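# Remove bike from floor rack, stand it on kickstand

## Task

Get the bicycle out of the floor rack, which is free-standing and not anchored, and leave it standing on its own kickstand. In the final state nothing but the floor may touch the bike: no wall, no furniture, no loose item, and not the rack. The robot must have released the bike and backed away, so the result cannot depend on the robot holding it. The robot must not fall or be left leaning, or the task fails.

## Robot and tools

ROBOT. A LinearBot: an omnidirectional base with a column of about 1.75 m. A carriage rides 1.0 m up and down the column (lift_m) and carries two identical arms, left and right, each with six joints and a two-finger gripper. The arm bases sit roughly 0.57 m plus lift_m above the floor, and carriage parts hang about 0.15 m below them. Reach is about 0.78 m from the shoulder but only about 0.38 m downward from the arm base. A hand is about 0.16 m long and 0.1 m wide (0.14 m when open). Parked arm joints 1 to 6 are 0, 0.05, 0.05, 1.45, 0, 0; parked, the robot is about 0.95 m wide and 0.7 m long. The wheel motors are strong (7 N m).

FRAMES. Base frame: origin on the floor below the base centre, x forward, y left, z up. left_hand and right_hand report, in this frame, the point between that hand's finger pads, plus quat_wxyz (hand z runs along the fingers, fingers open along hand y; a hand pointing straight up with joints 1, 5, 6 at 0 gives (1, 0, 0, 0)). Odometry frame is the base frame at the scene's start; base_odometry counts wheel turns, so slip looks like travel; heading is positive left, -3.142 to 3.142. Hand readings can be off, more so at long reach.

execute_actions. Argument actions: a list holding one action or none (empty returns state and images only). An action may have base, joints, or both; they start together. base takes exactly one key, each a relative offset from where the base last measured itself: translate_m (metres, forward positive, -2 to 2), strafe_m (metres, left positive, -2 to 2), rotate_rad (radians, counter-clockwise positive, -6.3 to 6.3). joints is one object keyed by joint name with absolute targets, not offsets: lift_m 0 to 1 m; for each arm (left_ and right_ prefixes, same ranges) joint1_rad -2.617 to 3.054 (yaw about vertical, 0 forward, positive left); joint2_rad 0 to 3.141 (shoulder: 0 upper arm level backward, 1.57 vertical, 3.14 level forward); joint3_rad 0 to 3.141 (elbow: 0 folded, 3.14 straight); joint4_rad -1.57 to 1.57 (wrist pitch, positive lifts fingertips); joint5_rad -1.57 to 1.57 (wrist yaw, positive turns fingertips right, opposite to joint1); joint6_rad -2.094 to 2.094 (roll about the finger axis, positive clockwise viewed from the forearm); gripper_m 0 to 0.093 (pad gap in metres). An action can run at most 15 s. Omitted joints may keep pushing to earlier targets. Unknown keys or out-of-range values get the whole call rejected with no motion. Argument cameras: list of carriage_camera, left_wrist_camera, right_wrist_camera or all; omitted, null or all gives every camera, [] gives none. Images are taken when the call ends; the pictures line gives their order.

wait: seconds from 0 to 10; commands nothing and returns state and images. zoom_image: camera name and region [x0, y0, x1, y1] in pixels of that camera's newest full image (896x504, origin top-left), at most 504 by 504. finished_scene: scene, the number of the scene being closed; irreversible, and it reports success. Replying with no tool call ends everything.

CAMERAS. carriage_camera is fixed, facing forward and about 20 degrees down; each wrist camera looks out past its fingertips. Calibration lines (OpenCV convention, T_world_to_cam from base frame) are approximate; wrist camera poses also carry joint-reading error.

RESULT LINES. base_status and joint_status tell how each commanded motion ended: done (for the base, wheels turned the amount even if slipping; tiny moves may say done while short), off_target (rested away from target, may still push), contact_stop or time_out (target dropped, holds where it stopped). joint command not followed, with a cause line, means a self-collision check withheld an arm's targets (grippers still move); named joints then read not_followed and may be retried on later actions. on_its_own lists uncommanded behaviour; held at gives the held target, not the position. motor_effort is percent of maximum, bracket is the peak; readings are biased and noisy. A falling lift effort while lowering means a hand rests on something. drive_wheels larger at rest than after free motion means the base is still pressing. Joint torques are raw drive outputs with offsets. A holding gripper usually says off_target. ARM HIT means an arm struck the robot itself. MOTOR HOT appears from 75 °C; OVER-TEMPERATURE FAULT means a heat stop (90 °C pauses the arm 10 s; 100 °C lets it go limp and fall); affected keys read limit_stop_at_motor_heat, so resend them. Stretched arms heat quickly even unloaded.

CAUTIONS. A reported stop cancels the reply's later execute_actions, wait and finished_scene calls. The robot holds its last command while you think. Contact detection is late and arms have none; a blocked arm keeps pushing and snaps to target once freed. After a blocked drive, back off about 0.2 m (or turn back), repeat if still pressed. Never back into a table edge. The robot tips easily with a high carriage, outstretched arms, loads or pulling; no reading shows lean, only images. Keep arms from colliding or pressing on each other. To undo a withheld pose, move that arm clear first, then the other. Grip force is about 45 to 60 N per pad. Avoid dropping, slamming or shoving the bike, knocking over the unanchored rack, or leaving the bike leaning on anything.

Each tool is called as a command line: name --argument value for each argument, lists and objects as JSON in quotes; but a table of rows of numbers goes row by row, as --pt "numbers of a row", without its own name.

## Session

execute_actions --actions '[]'

Scene clock: 0.00 s.
Joint torques (N m, as the arm reports them, + toward a larger angle): no reading
base_odometry: x=+0.000 y=+0.000 heading=+0.000 (m, m, rad; odometry frame)
base_status: not commanded
joint_positions: lift_m=+0.300 left_joint1_rad=+0.026 left_joint2_rad=+0.054 left_joint3_rad=+0.048 left_joint4_rad=+1.486 left_joint5_rad=-0.038 left_joint6_rad=-0.037 left_gripper_m=+0.094 right_joint1_rad=-0.002 right_joint2_rad=+0.050 right_joint3_rad=+0.059 right_joint4_rad=+1.490 right_joint5_rad=-0.013 right_joint6_rad=+0.025 right_gripper_m=+0.094
joint_status: not commanded
motor_effort: lift_m=+16 drive_wheels=+0 (%)
left_hand: x=+0.2849 y=+0.3442 z=+1.3082 quat_wxyz=(+0.999, -0.020, +0.045, -0.005) (m; base frame)
right_hand: x=+0.2795 y=-0.3348 z=+1.3113 quat_wxyz=(+0.999, -0.006, +0.036, +0.012) (m; base frame)
pictures: carriage_camera, left_wrist_camera, right_wrist_camera
camera_calibration (this result's frames):
carriage_camera: T_world_to_cam=[[0.0541726, -0.998366, 0.0181988, -0.0350441], [-0.36568, -0.0367951, -0.930013, 1.26613], [0.929163, 0.0437263, -0.367076, 0.312289], [0, 0, 0, 1]] pos_world=[0.174729, -0.00205481, 1.29279]
left_wrist_camera: T_world_to_cam=[[-0.0417916, -0.998969, 0.0177303, 0.331806], [0.747493, -0.0430362, -0.662874, 0.67468], [0.662953, -0.0144493, 0.748521, -1.03534], [0, 0, 0, 1]] pos_world=[0.195929, 0.34554, 1.21632]
right_wrist_camera: T_world_to_cam=[[0.0639732, -0.997925, -0.00734799, -0.341844], [0.741602, 0.0524658, -0.668785, 0.68636], [0.667783, 0.0373351, 0.743419, -1.02337], [0, 0, 0, 1]] pos_world=[0.196252, -0.338938, 1.21731]
Images, in order (width x height): carriage_camera 896x504, left_wrist_camera 896x504, right_wrist_camera 896x504.

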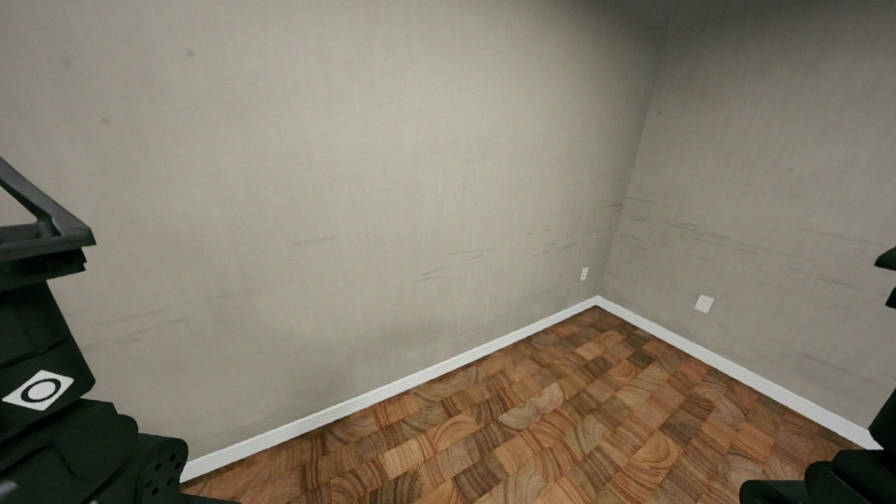

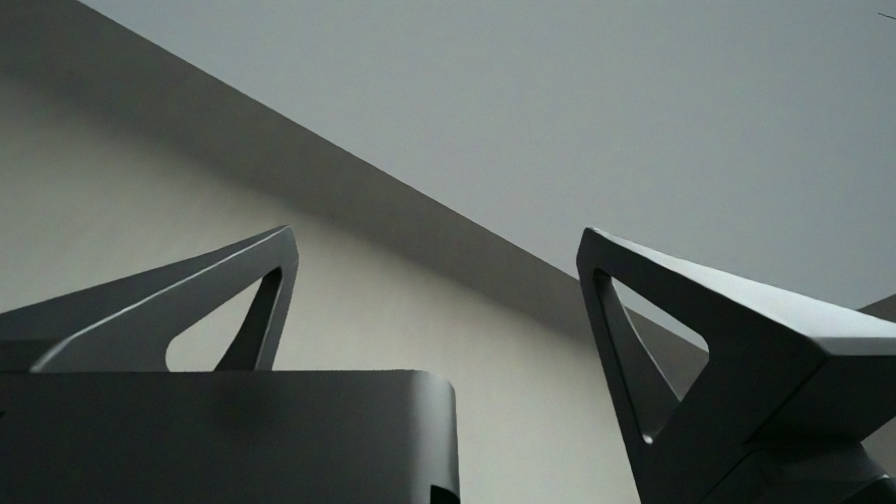

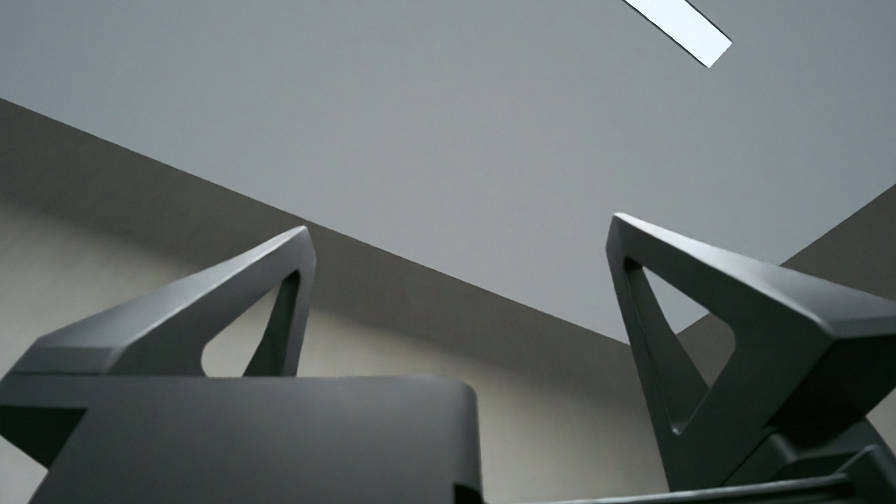

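execute_actions --actions '[{"base":{"rotate_rad":-2.4}}]' --cameras '["carriage_camera"]'

Scene clock: 5.57 s.
Joint torques (N m, as the arm reports them, + toward a larger angle): left_arm=[ 0.15  4.16  5.97 -0.1  -0.03  0.03] | right_arm=[ 0.13  3.88  5.92 -0.17 -0.08  0.07]
base_odometry: x=+0.000 y=+0.000 heading=-2.400 (m, m, rad; odometry frame)
base_status: done
joint_positions: lift_m=+0.300 left_joint1_rad=+0.026 left_joint2_rad=+0.054 left_joint3_rad=+0.048 left_joint4_rad=+1.483 left_joint5_rad=-0.038 left_joint6_rad=-0.037 left_gripper_m=+0.094 right_joint1_rad=-0.002 right_joint2_rad=+0.050 right_joint3_rad=+0.059 right_joint4_rad=+1.490 right_joint5_rad=-0.013 right_joint6_rad=+0.025 right_gripper_m=+0.094
joint_status: not commanded
motor_effort: lift_m=+17(17) drive_wheels=+3(7) (%)
left_hand: x=+0.2859 y=+0.3442 z=+1.3081 quat_wxyz=(+0.999, -0.020, +0.047, -0.005) (m; base frame)
right_hand: x=+0.2796 y=-0.3348 z=+1.3113 quat_wxyz=(+0.999, -0.006, +0.036, +0.012) (m; base frame)
pictures: carriage_camera
camera_calibration (this result's frames):
carriage_camera: T_world_to_cam=[[0.0541726, -0.998366, 0.0181988, -0.0350441], [-0.36568, -0.0367951, -0.930013, 1.26613], [0.929163, 0.0437263, -0.367076, 0.312289], [0, 0, 0, 1]] pos_world=[0.174729, -0.00205481, 1.29279]
Images, in order (width x height): carriage_camera 896x504.

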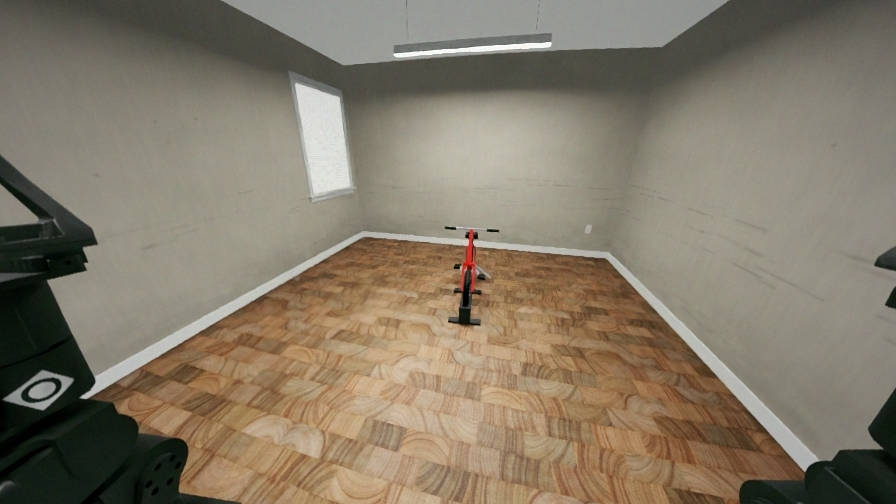

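zoom_image --camera "carriage_camera" --region '[400,210,560,340]'

Region (400, 210, 560, 340) of carriage_camera's 896x504 image, scaled by 3.150, with more detail than that image has; it fills the top 410 rows of this view, and the rest is white.

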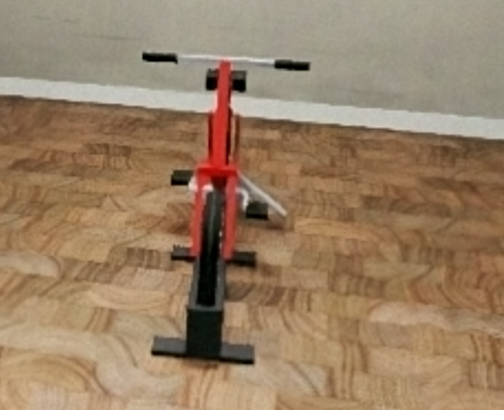

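execute_actions --actions '[{"base":{"rotate_rad":-0.504}}]' --cameras '[]'

execute_actions --actions '[{"base":{"translate_m":2.0}}]' --cameras '["carriage_camera"]'

execute_actions --actions '[{"base":{"translate_m":0.47}}]' --cameras '[]'

execute_actions --actions '[{"base":{"rotate_rad":1.994},"joints":{"lift_m":0.45,"right_joint2_rad":2.6,"right_joint3_rad":1.4,"right_joint4_rad":-0.37,"right_joint6_rad":1.57}}]' --cameras '["carriage_camera","right_wrist_camera"]'

Scene clock: 28.77 s.
Joint torques (N m, as the arm reports them, + toward a larger angle): left_arm=[ 0.04  4.15  5.95 -0.1  -0.03  0.02] | right_arm=[ 0.1   3.86  5.89 -0.19 -0.08  0.08]
base_odometry: x=+0.000 y=+0.000 heading=-2.904 (m, m, rad; odometry frame)
base_status: done
joint_positions: lift_m=+0.300 left_joint1_rad=+0.026 left_joint2_rad=+0.054 left_joint3_rad=+0.048 left_joint4_rad=+1.483 left_joint5_rad=-0.038 left_joint6_rad=-0.037 left_gripper_m=+0.094 right_joint1_rad=-0.002 right_joint2_rad=+0.050 right_joint3_rad=+0.059 right_joint4_rad=+1.490 right_joint5_rad=-0.013 right_joint6_rad=+0.025 right_gripper_m=+0.094
joint_status: not commanded
motor_effort: lift_m=+17(16) drive_wheels=+3(9) (%)
left_hand: x=+0.2858 y=+0.3442 z=+1.3081 quat_wxyz=(+0.999, -0.020, +0.046, -0.005) (m; base frame)
right_hand: x=+0.2796 y=-0.3348 z=+1.3113 quat_wxyz=(+0.999, -0.006, +0.036, +0.012) (m; base frame)
pictures: none
No camera images: the call's "cameras" was empty. Leave "cameras" out to get every camera's image.

Scene clock: 35.13 s.
Joint torques (N m, as the arm reports them, + toward a larger angle): left_arm=[ 0.11  4.27  5.92 -0.11 -0.03  0.01] | right_arm=[ 0.06  3.85  5.88 -0.19 -0.08  0.08]
base_odometry: x=-1.944 y=-0.469 heading=-2.904 (m, m, rad; odometry frame)
base_status: done
joint_positions: lift_m=+0.300 left_joint1_rad=+0.026 left_joint2_rad=+0.054 left_joint3_rad=+0.048 left_joint4_rad=+1.485 left_joint5_rad=-0.038 left_joint6_rad=-0.037 left_gripper_m=+0.094 right_joint1_rad=-0.002 right_joint2_rad=+0.050 right_joint3_rad=+0.059 right_joint4_rad=+1.490 right_joint5_rad=-0.013 right_joint6_rad=+0.025 right_gripper_m=+0.094
joint_status: not commanded
motor_effort: lift_m=+16(17) drive_wheels=-4(14) (%)
left_hand: x=+0.2853 y=+0.3442 z=+1.3081 quat_wxyz=(+0.999, -0.020, +0.045, -0.005) (m; base frame)
right_hand: x=+0.2796 y=-0.3348 z=+1.3113 quat_wxyz=(+0.999, -0.006, +0.036, +0.012) (m; base frame)
pictures: carriage_camera
camera_calibration (this result's frames):
carriage_camera: T_world_to_cam=[[0.0541726, -0.998366, 0.0181988, -0.0350441], [-0.36568, -0.0367951, -0.930013, 1.26613], [0.929163, 0.0437263, -0.367076, 0.312289], [0, 0, 0, 1]] pos_world=[0.174729, -0.00205481, 1.29279]
Images, in order (width x height): carriage_camera 896x504.

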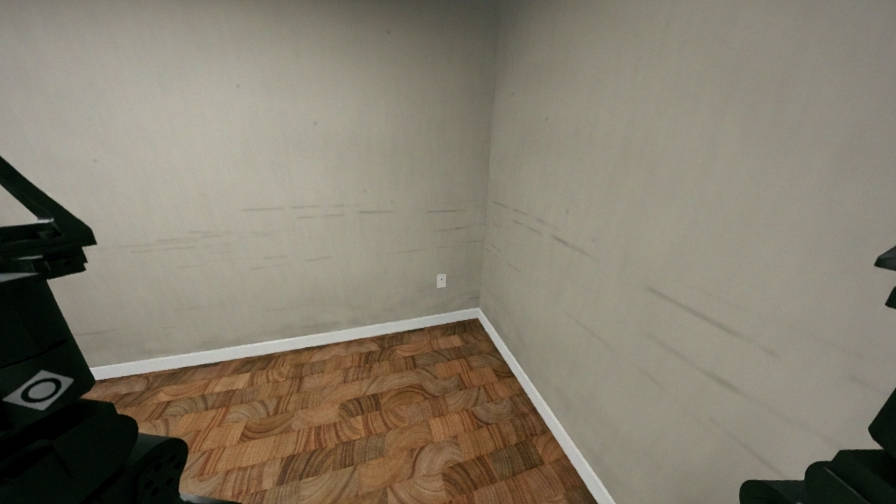

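Scene clock: 38.17 s.
Joint torques (N m, as the arm reports them, + toward a larger angle): left_arm=[ 0.14  4.13  5.86 -0.13 -0.03  0.03] | right_arm=[ 0.13  3.85  5.91 -0.19 -0.08  0.07]
base_odometry: x=-2.401 y=-0.579 heading=-2.905 (m, m, rad; odometry frame)
base_status: done
joint_positions: lift_m=+0.300 left_joint1_rad=+0.026 left_joint2_rad=+0.054 left_joint3_rad=+0.048 left_joint4_rad=+1.485 left_joint5_rad=-0.038 left_joint6_rad=-0.037 left_gripper_m=+0.094 right_joint1_rad=-0.002 right_joint2_rad=+0.050 right_joint3_rad=+0.059 right_joint4_rad=+1.490 right_joint5_rad=-0.013 right_joint6_rad=+0.025 right_gripper_m=+0.094
joint_status: not commanded
motor_effort: lift_m=+16(17) drive_wheels=-3(9) (%)
left_hand: x=+0.2853 y=+0.3442 z=+1.3081 quat_wxyz=(+0.999, -0.020, +0.045, -0.005) (m; base frame)
right_hand: x=+0.2795 y=-0.3348 z=+1.3113 quat_wxyz=(+0.999, -0.006, +0.036, +0.012) (m; base frame)
pictures: none
No camera images: the call's "cameras" was empty. Leave "cameras" out to get every camera's image.

Scene clock: 41.63 s.
Joint torques (N m, as the arm reports them, + toward a larger angle): left_arm=[ 0.12  4.16  5.9  -0.09 -0.03  0.01] | right_arm=[  0.33 -11.71   4.16   0.21  -0.03   0.18]
base_odometry: x=-2.401 y=-0.579 heading=-0.911 (m, m, rad; odometry frame)
base_status: done
joint_positions: lift_m=+0.450 left_joint1_rad=+0.026 left_joint2_rad=+0.054 left_joint3_rad=+0.048 left_joint4_rad=+1.483 left_joint5_rad=-0.038 left_joint6_rad=-0.037 left_gripper_m=+0.094 right_joint1_rad=-0.004 right_joint2_rad=+2.593 right_joint3_rad=+1.399 right_joint4_rad=-0.352 right_joint5_rad=-0.013 right_joint6_rad=+1.562 right_gripper_m=+0.094
joint_status: all done
motor_effort: lift_m=+17(21) drive_wheels=+2(10) (%)
left_hand: x=+0.2859 y=+0.3442 z=+1.4578 quat_wxyz=(+0.999, -0.020, +0.047, -0.005) (m; base frame)
right_hand: x=+0.6586 y=-0.3362 z=+0.8268 quat_wxyz=(+0.004, +0.705, +0.709, +0.014) (m; base frame)
pictures: carriage_camera, right_wrist_camera
camera_calibration (this result's frames):
carriage_camera: T_world_to_cam=[[0.0541726, -0.998366, 0.0181988, -0.037769], [-0.36568, -0.0367951, -0.930013, 1.40538], [0.929163, 0.0437263, -0.367076, 0.36725], [0, 0, 0, 1]] pos_world=[0.174729, -0.00205481, 1.44251]
right_wrist_camera: T_world_to_cam=[[-0.999334, 0.0353856, -0.00887989, 0.677839], [0.022093, 0.780665, 0.62456, -0.269392], [0.0290326, 0.623948, -0.780927, 0.961886], [0, 0, 0, 1]] pos_world=[0.655414, -0.413848, 0.925433]
Images, in order (width x height): carriage_camera 896x504, right_wrist_camera 896x504.

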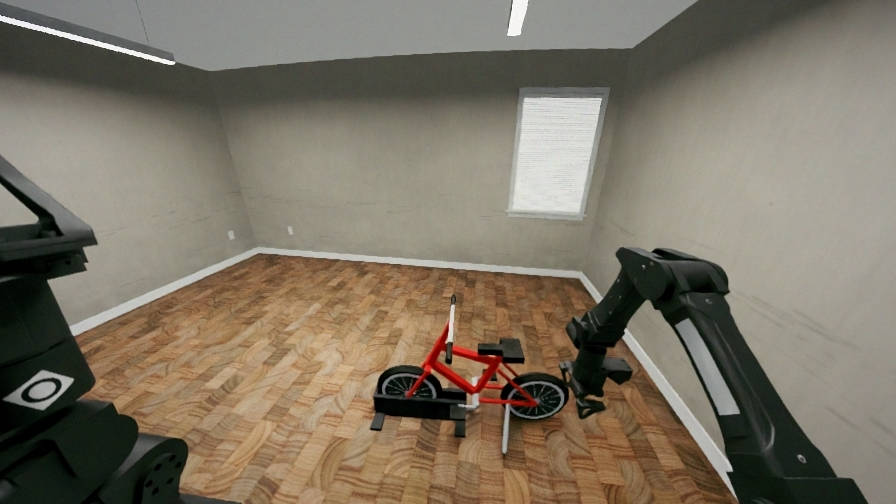

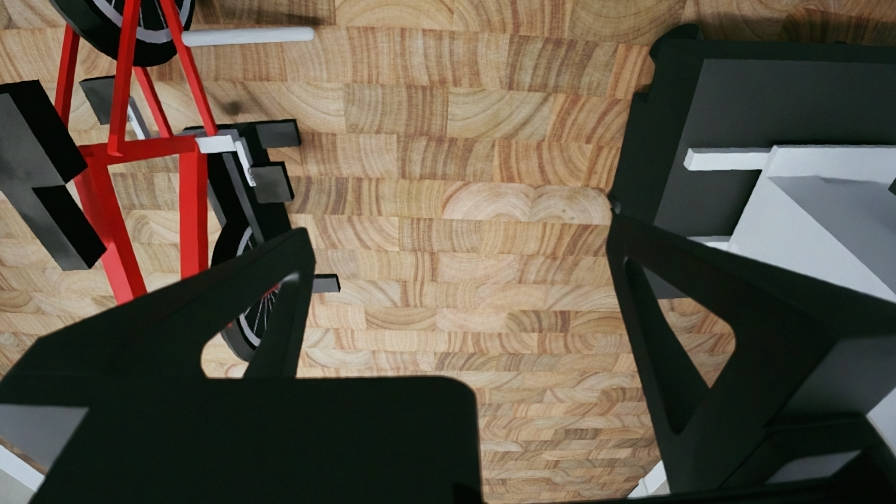

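execute_actions --actions '[{"base":{"strafe_m":0.15}}]' --cameras '[]'

execute_actions --actions '[{"base":{"translate_m":0.44}}]'

Scene clock: 53.43 s.
Joint torques (N m, as the arm reports them, + toward a larger angle): left_arm=[ 0.11  4.18  5.88 -0.09  0.    0.01] | right_arm=[  0.05 -11.74   4.14   0.21  -0.04   0.17]
base_odometry: x=-2.283 y=-0.487 heading=-0.910 (m, m, rad; odometry frame)
base_status: done
joint_positions: lift_m=+0.450 left_joint1_rad=+0.026 left_joint2_rad=+0.054 left_joint3_rad=+0.048 left_joint4_rad=+1.483 left_joint5_rad=-0.038 left_joint6_rad=-0.037 left_gripper_m=+0.094 right_joint1_rad=-0.001 right_joint2_rad=+2.593 right_joint3_rad=+1.399 right_joint4_rad=-0.356 right_joint5_rad=-0.013 right_joint6_rad=+1.562 right_gripper_m=+0.094
joint_status: not commanded
motor_effort: lift_m=+16(17) drive_wheels=-3(9) (%)
left_hand: x=+0.2859 y=+0.3442 z=+1.4578 quat_wxyz=(+0.999, -0.020, +0.047, -0.005) (m; base frame)
right_hand: x=+0.6576 y=-0.3353 z=+0.8267 quat_wxyz=(+0.003, +0.704, +0.710, +0.012) (m; base frame)
pictures: none
No camera images: the call's "cameras" was empty. Leave "cameras" out to get every camera's image.

Scene clock: 56.37 s.
Joint torques (N m, as the arm reports them, + toward a larger angle): left_arm=[ 0.13  4.15  5.87 -0.09 -0.02  0.01] | right_arm=[  0.04 -11.73   4.11   0.24  -0.02   0.16]
base_odometry: x=-2.013 y=-0.835 heading=-0.910 (m, m, rad; odometry frame)
base_status: done
joint_positions: lift_m=+0.450 left_joint1_rad=+0.026 left_joint2_rad=+0.054 left_joint3_rad=+0.048 left_joint4_rad=+1.483 left_joint5_rad=-0.038 left_joint6_rad=-0.037 left_gripper_m=+0.094 right_joint1_rad=-0.002 right_joint2_rad=+2.593 right_joint3_rad=+1.399 right_joint4_rad=-0.359 right_joint5_rad=-0.013 right_joint6_rad=+1.562 right_gripper_m=+0.094
joint_status: not commanded
motor_effort: lift_m=+17(19) drive_wheels=-3(6) (%)
left_hand: x=+0.2857 y=+0.3442 z=+1.4578 quat_wxyz=(+0.999, -0.020, +0.046, -0.005) (m; base frame)
right_hand: x=+0.6569 y=-0.3354 z=+0.8267 quat_wxyz=(+0.002, +0.705, +0.710, +0.011) (m; base frame)
pictures: carriage_camera, left_wrist_camera, right_wrist_camera
camera_calibration (this result's frames):
carriage_camera: T_world_to_cam=[[0.0541726, -0.998366, 0.0181988, -0.037769], [-0.36568, -0.0367951, -0.930013, 1.40538], [0.929163, 0.0437263, -0.367076, 0.36725], [0, 0, 0, 1]] pos_world=[0.174729, -0.00205481, 1.44251]
left_wrist_camera: T_world_to_cam=[[-0.0417372, -0.998968, 0.0179373, 0.328886], [0.745468, -0.0430891, -0.665148, 0.777239], [0.665234, -0.0143897, 0.746496, -1.14558], [0, 0, 0, 1]] pos_world=[0.196396, 0.345552, 1.36625]
right_wrist_camera: T_world_to_cam=[[-0.999425, 0.0338607, -0.00201158, 0.669993], [0.0251929, 0.780684, 0.624418, -0.271839], [0.0227136, 0.624008, -0.781088, 0.965736], [0, 0, 0, 1]] pos_world=[0.65452, -0.413093, 0.925413]
Images, in order (width x height): carriage_camera 896x504, left_wrist_camera 896x504, right_wrist_camera 896x504.

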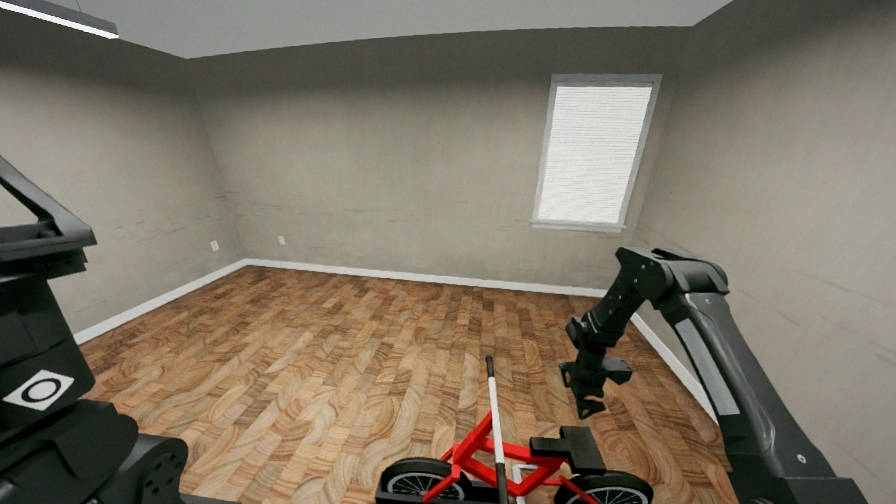

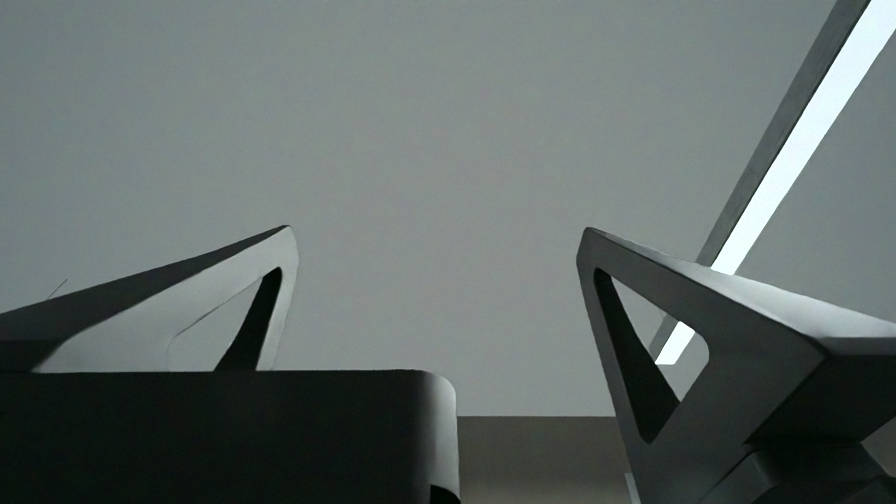

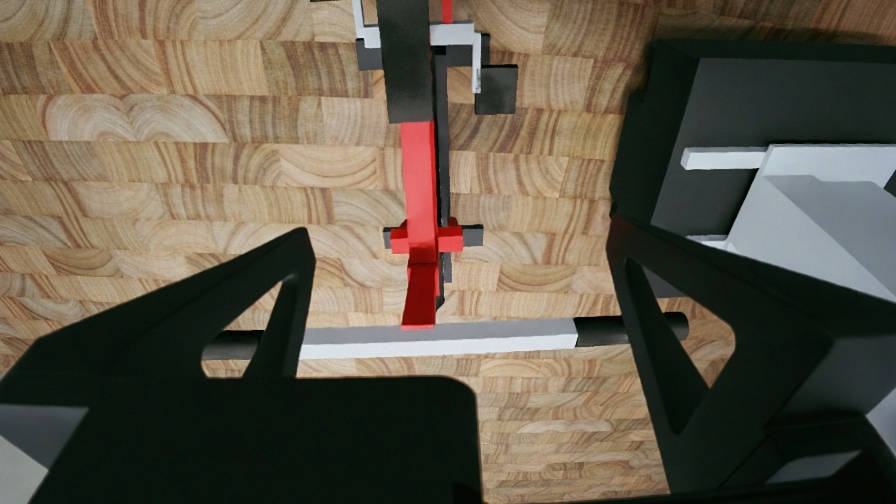

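execute_actions --actions '[{"base":{"translate_m":0.033},"joints":{"lift_m":0.28}}]' --cameras '["right_wrist_camera"]'

Scene clock: 62.83 s.
Joint torques (N m, as the arm reports them, + toward a larger angle): left_arm=[ 0.17  4.19  5.9  -0.13 -0.03  0.02] | right_arm=[  0.08 -11.78   4.07   0.29  -0.02   0.17]
base_odometry: x=-1.992 y=-0.861 heading=-0.909 (m, m, rad; odometry frame)
base_status: done
joint_positions: lift_m=+0.280 left_joint1_rad=+0.026 left_joint2_rad=+0.054 left_joint3_rad=+0.048 left_joint4_rad=+1.484 left_joint5_rad=-0.038 left_joint6_rad=-0.037 left_gripper_m=+0.094 right_joint1_rad=-0.002 right_joint2_rad=+2.595 right_joint3_rad=+1.399 right_joint4_rad=-0.364 right_joint5_rad=-0.013 right_joint6_rad=+1.562 right_gripper_m=+0.094
joint_status: all done
motor_effort: lift_m=+13(14) drive_wheels=+2(11) (%)
left_hand: x=+0.2854 y=+0.3442 z=+1.2883 quat_wxyz=(+0.999, -0.020, +0.046, -0.005) (m; base frame)
right_hand: x=+0.6547 y=-0.3354 z=+0.6562 quat_wxyz=(-0.001, +0.705, +0.709, +0.008) (m; base frame)
pictures: right_wrist_camera
camera_calibration (this result's frames):
right_wrist_camera: T_world_to_cam=[[-0.999396, 0.0342418, 0.00600046, 0.66235], [0.0304952, 0.780661, 0.62421, -0.168629], [0.0166898, 0.624016, -0.781233, 0.836602], [0, 0, 0, 1]] pos_world=[0.653129, -0.413091, 0.754867]
Images, in order (width x height): right_wrist_camera 896x504.

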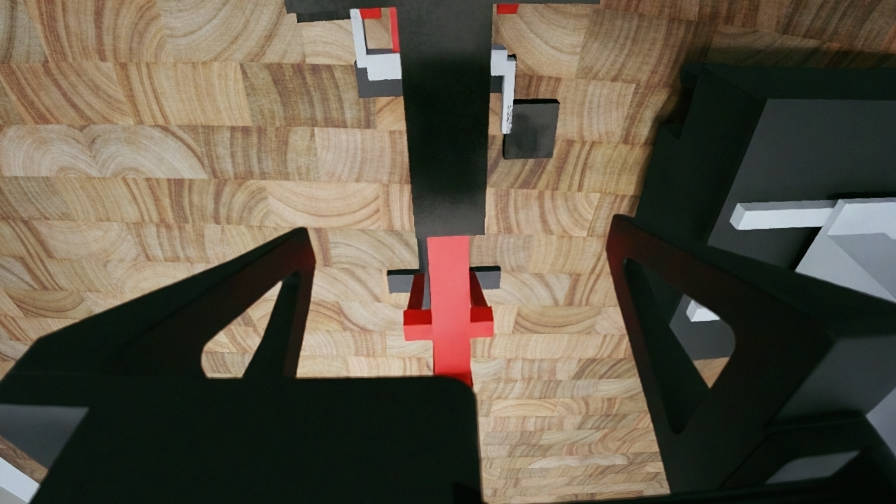

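Matches scene 1. Descend, grip, pull right.

execute_actions --actions '[{"joints":{"lift_m":0.17}}]' --cameras '[]'

execute_actions --actions '[{"joints":{"right_gripper_m":0.0}}]' --cameras '["right_wrist_camera"]'

execute_actions --actions '[{"base":{"strafe_m":-0.2}}]' --cameras '["carriage_camera"]'

Scene clock: 67.23 s.
Joint torques (N m, as the arm reports them, + toward a larger angle): left_arm=[ 0.09  4.05  5.91 -0.13 -0.03  0.02] | right_arm=[  0.09 -11.98   4.13   0.28  -0.02   0.17]
base_odometry: x=-1.992 y=-0.861 heading=-0.909 (m, m, rad; odometry frame)
base_status: not commanded
joint_positions: lift_m=+0.170 left_joint1_rad=+0.026 left_joint2_rad=+0.054 left_joint3_rad=+0.048 left_joint4_rad=+1.485 left_joint5_rad=-0.038 left_joint6_rad=-0.037 left_gripper_m=+0.094 right_joint1_rad=-0.002 right_joint2_rad=+2.596 right_joint3_rad=+1.399 right_joint4_rad=-0.366 right_joint5_rad=-0.013 right_joint6_rad=+1.562 right_gripper_m=+0.094
joint_status: all done
motor_effort: lift_m=+13(14) drive_wheels=-3(3) (%)
left_hand: x=+0.2853 y=+0.3442 z=+1.1783 quat_wxyz=(+0.999, -0.020, +0.045, -0.005) (m; base frame)
right_hand: x=+0.6542 y=-0.3354 z=+0.5461 quat_wxyz=(-0.002, +0.705, +0.709, +0.008) (m; base frame)
pictures: none
No camera images: the call's "cameras" was empty. Leave "cameras" out to get every camera's image.

Scene clock: 67.97 s.
Joint torques (N m, as the arm reports them, + toward a larger angle): left_arm=[ 0.11  4.13  5.92 -0.12 -0.02  0.01] | right_arm=[  0.05 -11.98   4.16   0.24   0.     0.11]
base_odometry: x=-1.992 y=-0.861 heading=-0.909 (m, m, rad; odometry frame)
base_status: not commanded
joint_positions: lift_m=+0.170 left_joint1_rad=+0.026 left_joint2_rad=+0.054 left_joint3_rad=+0.048 left_joint4_rad=+1.485 left_joint5_rad=-0.038 left_joint6_rad=-0.037 left_gripper_m=+0.094 right_joint1_rad=-0.002 right_joint2_rad=+2.596 right_joint3_rad=+1.399 right_joint4_rad=-0.357 right_joint5_rad=-0.014 right_joint6_rad=+1.567 right_gripper_m=+0.039
joint_status: right_gripper_m off_target (ended at +0.039, target +0.000)
motor_effort: lift_m=+12(13) drive_wheels=-3(2) (%)
left_hand: x=+0.2853 y=+0.3442 z=+1.1783 quat_wxyz=(+0.999, -0.020, +0.045, -0.005) (m; base frame)
right_hand: x=+0.6563 y=-0.3353 z=+0.5461 quat_wxyz=(+0.001, +0.706, +0.708, +0.011) (m; base frame)
pictures: right_wrist_camera
camera_calibration (this result's frames):
right_wrist_camera: T_world_to_cam=[[-0.999261, 0.0384281, -0.000408776, 0.669391], [0.0297508, 0.780268, 0.624738, -0.0999375], [0.0243264, 0.624264, -0.780835, 0.745384], [0, 0, 0, 1]] pos_world=[0.653738, -0.413061, 0.64473]
Images, in order (width x height): right_wrist_camera 896x504.

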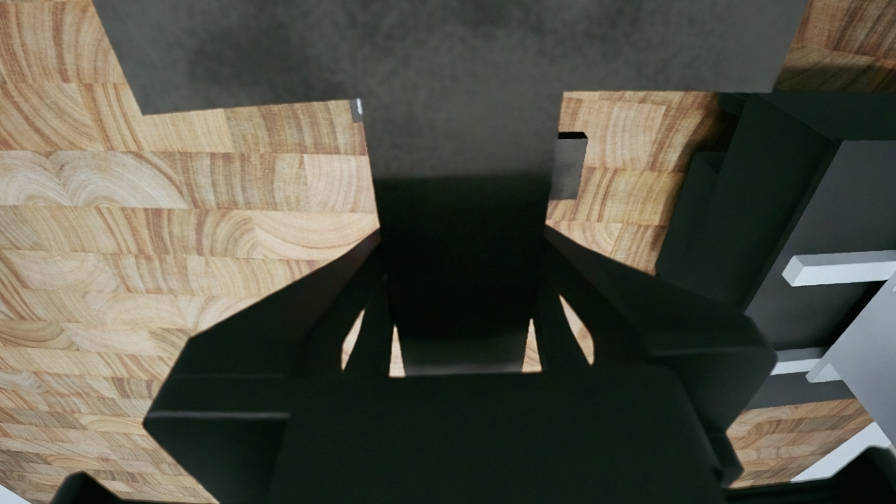

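Scene clock: 70.03 s.
Joint torques (N m, as the arm reports them, + toward a larger angle): left_arm=[ 0.12  4.2   5.91 -0.12 -0.02  0.03] | right_arm=[  0.54 -11.94   4.09   0.24  -0.07   0.09]
base_odometry: x=-2.150 y=-0.984 heading=-0.909 (m, m, rad; odometry frame)
base_status: done
joint_positions: lift_m=+0.170 left_joint1_rad=+0.026 left_joint2_rad=+0.054 left_joint3_rad=+0.048 left_joint4_rad=+1.485 left_joint5_rad=-0.038 left_joint6_rad=-0.037 left_gripper_m=+0.094 right_joint1_rad=-0.010 right_joint2_rad=+2.596 right_joint3_rad=+1.399 right_joint4_rad=-0.361 right_joint5_rad=-0.005 right_joint6_rad=+1.565 right_gripper_m=+0.039
joint_status: not commanded
motor_effort: lift_m=+14(12) drive_wheels=+0(8) (%)
left_hand: x=+0.2853 y=+0.3442 z=+1.1783 quat_wxyz=(+0.999, -0.021, +0.045, -0.005) (m; base frame)
right_hand: x=+0.6554 y=-0.3400 z=+0.5460 quat_wxyz=(+0.003, +0.708, +0.706, +0.006) (m; base frame)
pictures: carriage_camera
camera_calibration (this result's frames):
carriage_camera: T_world_to_cam=[[0.0541726, -0.998366, 0.0181988, -0.0326822], [-0.36568, -0.0367951, -0.930013, 1.14543], [0.929163, 0.0437263, -0.367076, 0.264648], [0, 0, 0, 1]] pos_world=[0.174729, -0.00205481, 1.163]
Images, in order (width x height): carriage_camera 896x504.

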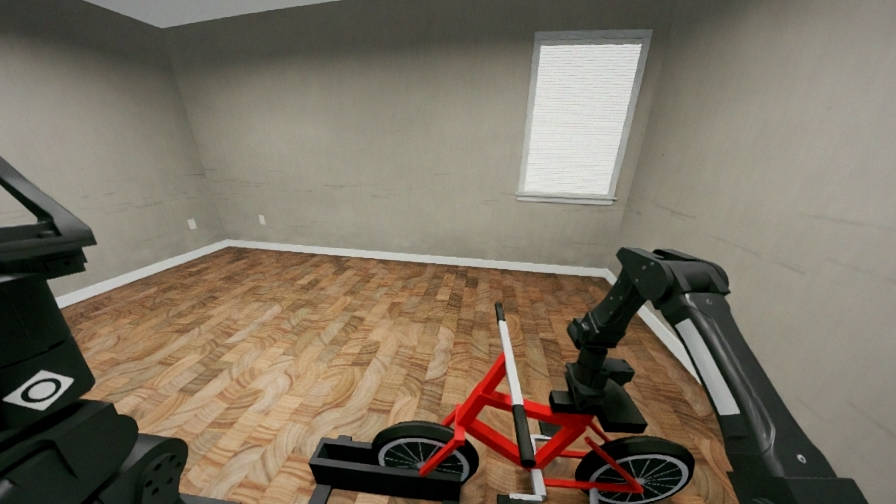

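execute_actions --actions '[{"base":{"strafe_m":-0.42}}]' --cameras '["carriage_camera","right_wrist_camera"]'

Scene clock: 78.60 s.
Joint torques (N m, as the arm reports them, + toward a larger angle): left_arm=[ 0.11  4.06  5.89 -0.13 -0.03  0.01] | right_arm=[  0.66 -11.85   4.07   0.29  -0.14   0.03]
base_odometry: x=-2.481 y=-1.242 heading=-0.909 (m, m, rad; odometry frame)
base_status: done
joint_positions: lift_m=+0.170 left_joint1_rad=+0.026 left_joint2_rad=+0.054 left_joint3_rad=+0.048 left_joint4_rad=+1.485 left_joint5_rad=-0.038 left_joint6_rad=-0.037 left_gripper_m=+0.094 right_joint1_rad=-0.011 right_joint2_rad=+2.596 right_joint3_rad=+1.399 right_joint4_rad=-0.368 right_joint5_rad=+0.000 right_joint6_rad=+1.570 right_gripper_m=+0.039
joint_status: not commanded
motor_effort: lift_m=+15(13) drive_wheels=-2(8) (%)
left_hand: x=+0.2853 y=+0.3442 z=+1.1783 quat_wxyz=(+0.999, -0.021, +0.045, -0.005) (m; base frame)
right_hand: x=+0.6538 y=-0.3414 z=+0.5460 quat_wxyz=(+0.002, +0.711, +0.703, +0.002) (m; base frame)
pictures: carriage_camera, right_wrist_camera
camera_calibration (this result's frames):
carriage_camera: T_world_to_cam=[[0.0541726, -0.998366, 0.0181988, -0.0326822], [-0.36568, -0.0367951, -0.930013, 1.14543], [0.929163, 0.0437263, -0.367076, 0.264648], [0, 0, 0, 1]] pos_world=[0.174729, -0.00205481, 1.163]
right_wrist_camera: T_world_to_cam=[[-0.998643, 0.0512313, 0.00936445, 0.665694], [0.0462, 0.788455, 0.613355, -0.0968821], [0.0240395, 0.612955, -0.789752, 0.750362], [0, 0, 0, 1]] pos_world=[0.651229, -0.417655, 0.645789]
Images, in order (width x height): carriage_camera 896x504, right_wrist_camera 896x504.

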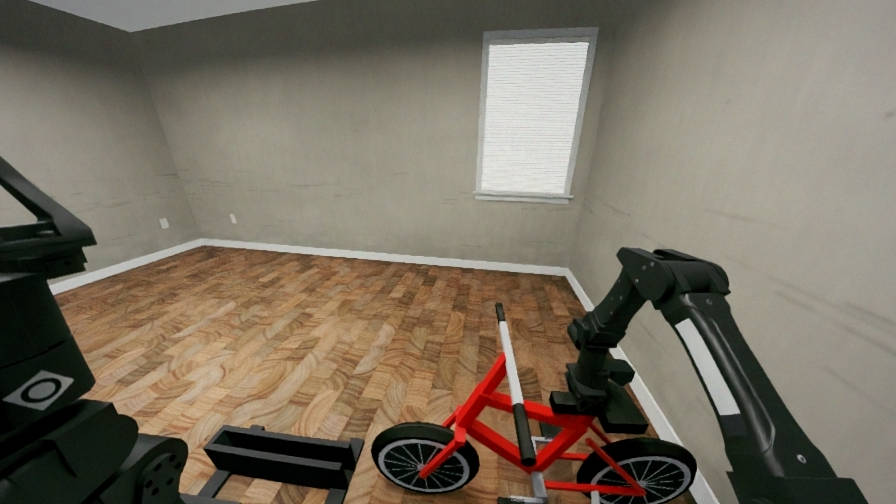

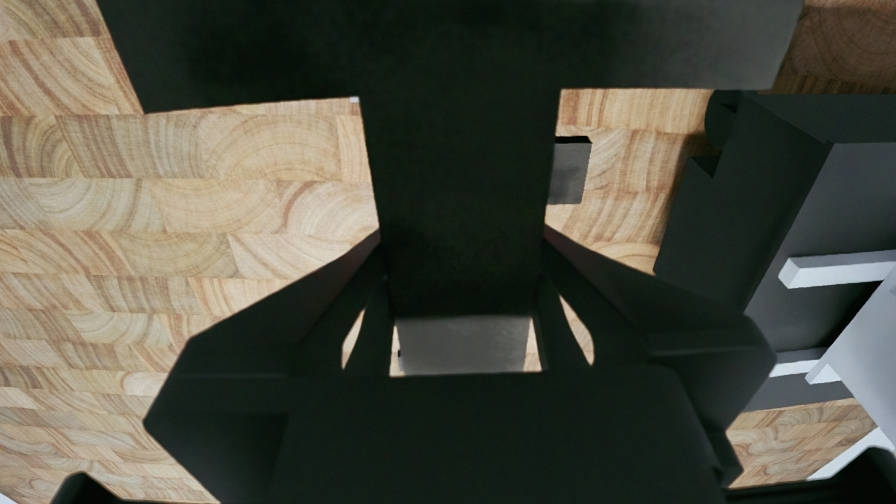

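execute_actions --actions '[{"base":{"translate_m":-0.07},"joints":{"right_joint4_rad":-0.28}}]' --cameras '[]'

execute_actions --actions '[{"base":{"translate_m":-0.07},"joints":{"right_joint4_rad":-0.18}}]' --cameras '["carriage_camera"]'

execute_actions --actions '[{"joints":{"right_gripper_m":0.075}}]' --cameras '[]'

execute_actions --actions '[{"base":{"translate_m":-0.035}}]' --cameras '["carriage_camera","right_wrist_camera"]'

Scene clock: 89.27 s.
Joint torques (N m, as the arm reports them, + toward a larger angle): left_arm=[ 0.15  4.18  5.94 -0.13 -0.03  0.01] | right_arm=[  0.71 -12.45   4.22   0.46  -0.11   0.02]
base_odometry: x=-2.524 y=-1.187 heading=-0.909 (m, m, rad; odometry frame)
base_status: done
joint_positions: lift_m=+0.170 left_joint1_rad=+0.026 left_joint2_rad=+0.054 left_joint3_rad=+0.048 left_joint4_rad=+1.486 left_joint5_rad=-0.038 left_joint6_rad=-0.037 left_gripper_m=+0.094 right_joint1_rad=-0.009 right_joint2_rad=+2.601 right_joint3_rad=+1.399 right_joint4_rad=-0.277 right_joint5_rad=-0.002 right_joint6_rad=+1.573 right_gripper_m=+0.039
joint_status: all done
motor_effort: lift_m=+14(13) drive_wheels=-2(3) (%)
left_hand: x=+0.2849 y=+0.3442 z=+1.1784 quat_wxyz=(+0.999, -0.021, +0.045, -0.005) (m; base frame)
right_hand: x=+0.6745 y=-0.3405 z=+0.5452 quat_wxyz=(+0.032, +0.710, +0.703, +0.033) (m; base frame)
pictures: none
No camera images: the call's "cameras" was empty. Leave "cameras" out to get every camera's image.

Scene clock: 90.70 s.
Joint torques (N m, as the arm reports them, + toward a larger angle): left_arm=[ 0.13  4.17  5.93 -0.17 -0.03  0.02] | right_arm=[  0.6  -14.07   4.16   0.54  -0.1    0.15]
base_odometry: x=-2.567 y=-1.132 heading=-0.909 (m, m, rad; odometry frame)
base_status: done
joint_positions: lift_m=+0.170 left_joint1_rad=+0.026 left_joint2_rad=+0.054 left_joint3_rad=+0.048 left_joint4_rad=+1.487 left_joint5_rad=-0.038 left_joint6_rad=-0.037 left_gripper_m=+0.094 right_joint1_rad=-0.009 right_joint2_rad=+2.623 right_joint3_rad=+1.399 right_joint4_rad=-0.168 right_joint5_rad=-0.005 right_joint6_rad=+1.566 right_gripper_m=+0.039
joint_status: all done
motor_effort: lift_m=+13(15) drive_wheels=-2(6) (%)
left_hand: x=+0.2848 y=+0.3442 z=+1.1784 quat_wxyz=(+0.999, -0.021, +0.044, -0.005) (m; base frame)
right_hand: x=+0.6940 y=-0.3398 z=+0.5399 quat_wxyz=(+0.062, +0.705, +0.703, +0.065) (m; base frame)
pictures: carriage_camera
camera_calibration (this result's frames):
carriage_camera: T_world_to_cam=[[0.0541726, -0.998366, 0.0181988, -0.0326822], [-0.36568, -0.0367951, -0.930013, 1.14543], [0.929163, 0.0437263, -0.367076, 0.264648], [0, 0, 0, 1]] pos_world=[0.174729, -0.00205481, 1.163]
Images, in order (width x height): carriage_camera 896x504.

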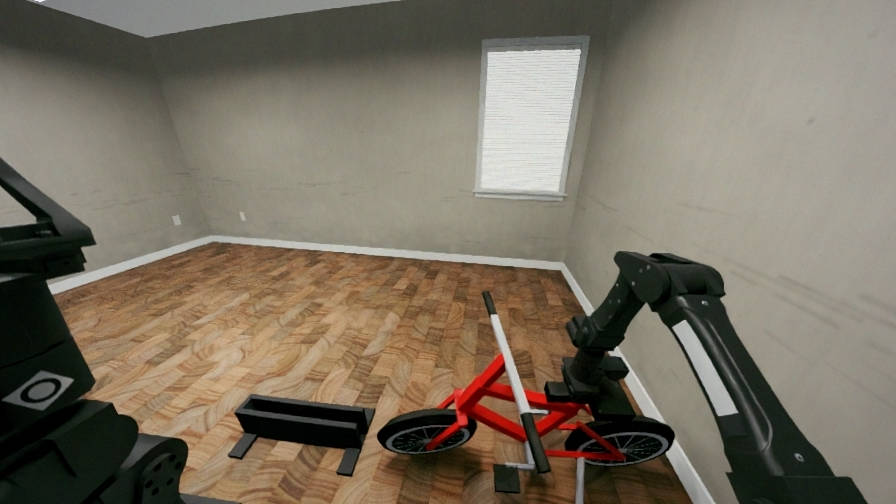

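Scene clock: 91.73 s.
Joint torques (N m, as the arm reports them, + toward a larger angle): left_arm=[ 0.09  4.13  5.93 -0.15 -0.02  0.02] | right_arm=[  0.47 -13.09   5.43   1.21  -0.1    0.12]
base_odometry: x=-2.567 y=-1.132 heading=-0.909 (m, m, rad; odometry frame)
base_status: not commanded
joint_positions: lift_m=+0.170 left_joint1_rad=+0.026 left_joint2_rad=+0.054 left_joint3_rad=+0.048 left_joint4_rad=+1.487 left_joint5_rad=-0.038 left_joint6_rad=-0.037 left_gripper_m=+0.094 right_joint1_rad=-0.007 right_joint2_rad=+2.613 right_joint3_rad=+1.377 right_joint4_rad=-0.260 right_joint5_rad=-0.005 right_joint6_rad=+1.565 right_gripper_m=+0.075
joint_status: all done
motor_effort: lift_m=+13(12) drive_wheels=-2(2) (%)
left_hand: x=+0.2848 y=+0.3442 z=+1.1784 quat_wxyz=(+0.999, -0.021, +0.044, -0.005) (m; base frame)
right_hand: x=+0.6648 y=-0.3389 z=+0.5371 quat_wxyz=(+0.025, +0.707, +0.706, +0.028) (m; base frame)
pictures: none
No camera images: the call's "cameras" was empty. Leave "cameras" out to get every camera's image.

Scene clock: 92.77 s.
Joint torques (N m, as the arm reports them, + toward a larger angle): left_arm=[ 0.09  4.21  5.79 -0.15 -0.01  0.01] | right_arm=[  0.5  -12.67   5.53   0.76  -0.1    0.12]
base_odometry: x=-2.589 y=-1.104 heading=-0.910 (m, m, rad; odometry frame)
base_status: done
joint_positions: lift_m=+0.170 left_joint1_rad=+0.026 left_joint2_rad=+0.054 left_joint3_rad=+0.048 left_joint4_rad=+1.487 left_joint5_rad=-0.038 left_joint6_rad=-0.037 left_gripper_m=+0.094 right_joint1_rad=-0.007 right_joint2_rad=+2.605 right_joint3_rad=+1.377 right_joint4_rad=-0.194 right_joint5_rad=-0.006 right_joint6_rad=+1.565 right_gripper_m=+0.075
joint_status: not commanded
motor_effort: lift_m=+13(14) drive_wheels=-1(7) (%)
left_hand: x=+0.2848 y=+0.3442 z=+1.1784 quat_wxyz=(+0.999, -0.021, +0.044, -0.005) (m; base frame)
right_hand: x=+0.6836 y=-0.3389 z=+0.5422 quat_wxyz=(+0.051, +0.705, +0.705, +0.054) (m; base frame)
pictures: carriage_camera, right_wrist_camera
camera_calibration (this result's frames):
carriage_camera: T_world_to_cam=[[0.0541726, -0.998366, 0.0181988, -0.0326822], [-0.36568, -0.0367951, -0.930013, 1.14543], [0.929163, 0.0437263, -0.367076, 0.264648], [0, 0, 0, 1]] pos_world=[0.174729, -0.00205481, 1.163]
right_wrist_camera: T_world_to_cam=[[-0.990281, 0.0419298, -0.13261, 0.763499], [-0.0493071, 0.785702, 0.616637, -0.0353107], [0.130047, 0.617182, -0.775999, 0.666608], [0, 0, 0, 1]] pos_world=[0.667647, -0.415688, 0.640309]
Images, in order (width x height): carriage_camera 896x504, right_wrist_camera 896x504.

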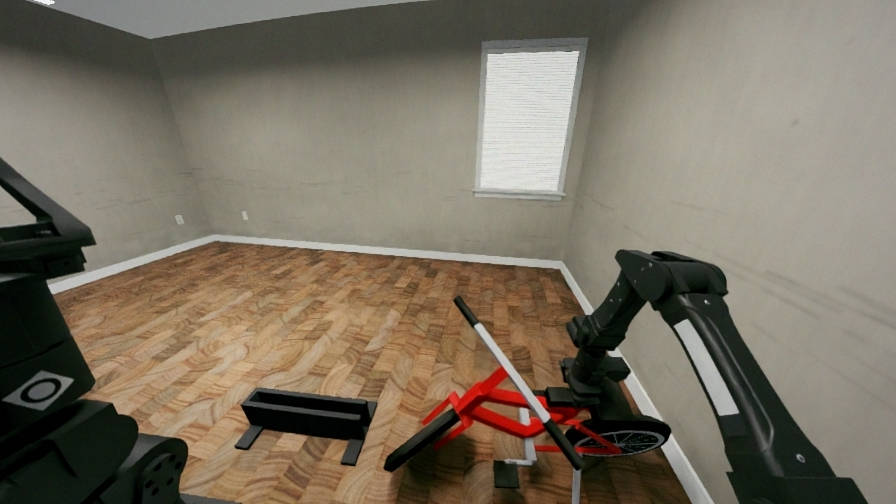

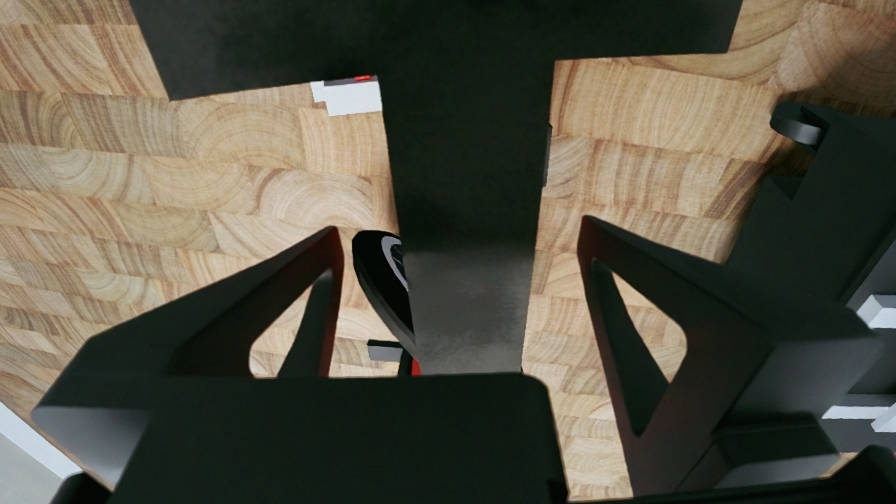

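execute_actions --actions '[{"joints":{"lift_m":0.4}}]' --cameras '[]'

execute_actions --actions '[{"base":{"translate_m":-0.5},"joints":{"right_joint2_rad":0.05,"right_joint3_rad":0.05,"right_joint4_rad":1.45,"right_joint6_rad":0,"lift_m":0.2}}]' --cameras '["carriage_camera"]'

Scene clock: 98.27 s.
Joint torques (N m, as the arm reports them, + toward a larger angle): left_arm=[ 0.1   4.13  5.9  -0.15 -0.03  0.03] | right_arm=[  0.43 -11.89   5.05   0.72  -0.09   0.11]
base_odometry: x=-2.589 y=-1.104 heading=-0.910 (m, m, rad; odometry frame)
base_status: not commanded
joint_positions: lift_m=+0.400 left_joint1_rad=+0.026 left_joint2_rad=+0.054 left_joint3_rad=+0.048 left_joint4_rad=+1.487 left_joint5_rad=-0.038 left_joint6_rad=-0.037 left_gripper_m=+0.094 right_joint1_rad=-0.007 right_joint2_rad=+2.590 right_joint3_rad=+1.387 right_joint4_rad=-0.184 right_joint5_rad=-0.006 right_joint6_rad=+1.565 right_gripper_m=+0.075
joint_status: all done
motor_effort: lift_m=+17(20) drive_wheels=-1(1) (%)
left_hand: x=+0.2848 y=+0.3442 z=+1.4078 quat_wxyz=(+0.999, -0.021, +0.044, -0.005) (m; base frame)
right_hand: x=+0.6952 y=-0.3389 z=+0.7800 quat_wxyz=(+0.063, +0.704, +0.704, +0.067) (m; base frame)
pictures: none
No camera images: the call's "cameras" was empty. Leave "cameras" out to get every camera's image.

Scene clock: 101.37 s.
Joint torques (N m, as the arm reports them, + toward a larger angle): left_arm=[ 0.08  4.16  5.84 -0.14 -0.04  0.01] | right_arm=[ 0.52  3.23  4.25 -0.15 -0.16 -0.03]
base_odometry: x=-2.896 y=-0.709 heading=-0.910 (m, m, rad; odometry frame)
base_status: done
joint_positions: lift_m=+0.200 left_joint1_rad=+0.026 left_joint2_rad=+0.054 left_joint3_rad=+0.048 left_joint4_rad=+1.487 left_joint5_rad=-0.038 left_joint6_rad=-0.037 left_gripper_m=+0.094 right_joint1_rad=-0.007 right_joint2_rad=+0.059 right_joint3_rad=+0.076 right_joint4_rad=+1.455 right_joint5_rad=-0.006 right_joint6_rad=+0.007 right_gripper_m=+0.075
joint_status: all done
motor_effort: lift_m=+14(14) drive_wheels=-1(11) (%)
left_hand: x=+0.2848 y=+0.3441 z=+1.2084 quat_wxyz=(+0.999, -0.020, +0.044, -0.005) (m; base frame)
right_hand: x=+0.2860 y=-0.3362 z=+1.2154 quat_wxyz=(+0.999, -0.003, +0.050, +0.000) (m; base frame)
pictures: carriage_camera
camera_calibration (this result's frames):
carriage_camera: T_world_to_cam=[[0.0541726, -0.998366, 0.0181988, -0.0332289], [-0.36568, -0.0367951, -0.930013, 1.17336], [0.929163, 0.0437263, -0.367076, 0.275674], [0, 0, 0, 1]] pos_world=[0.174729, -0.00205481, 1.19304]
Images, in order (width x height): carriage_camera 896x504.

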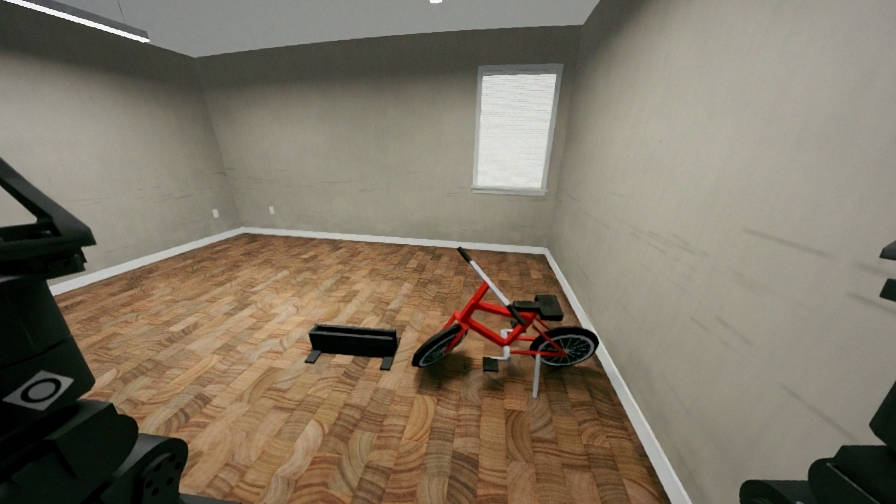

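zoom_image --camera "carriage_camera" --region '[520,300,660,400]'

Region (520, 300, 660, 400) of carriage_camera's 896x504 image, scaled by 3.600, with more detail than that image has; it fills the top 360 rows of this view, and the rest is white.

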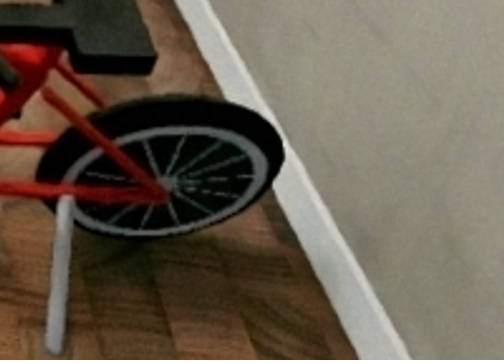

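finished_scene --scene 2

The scene is finished: the task was done.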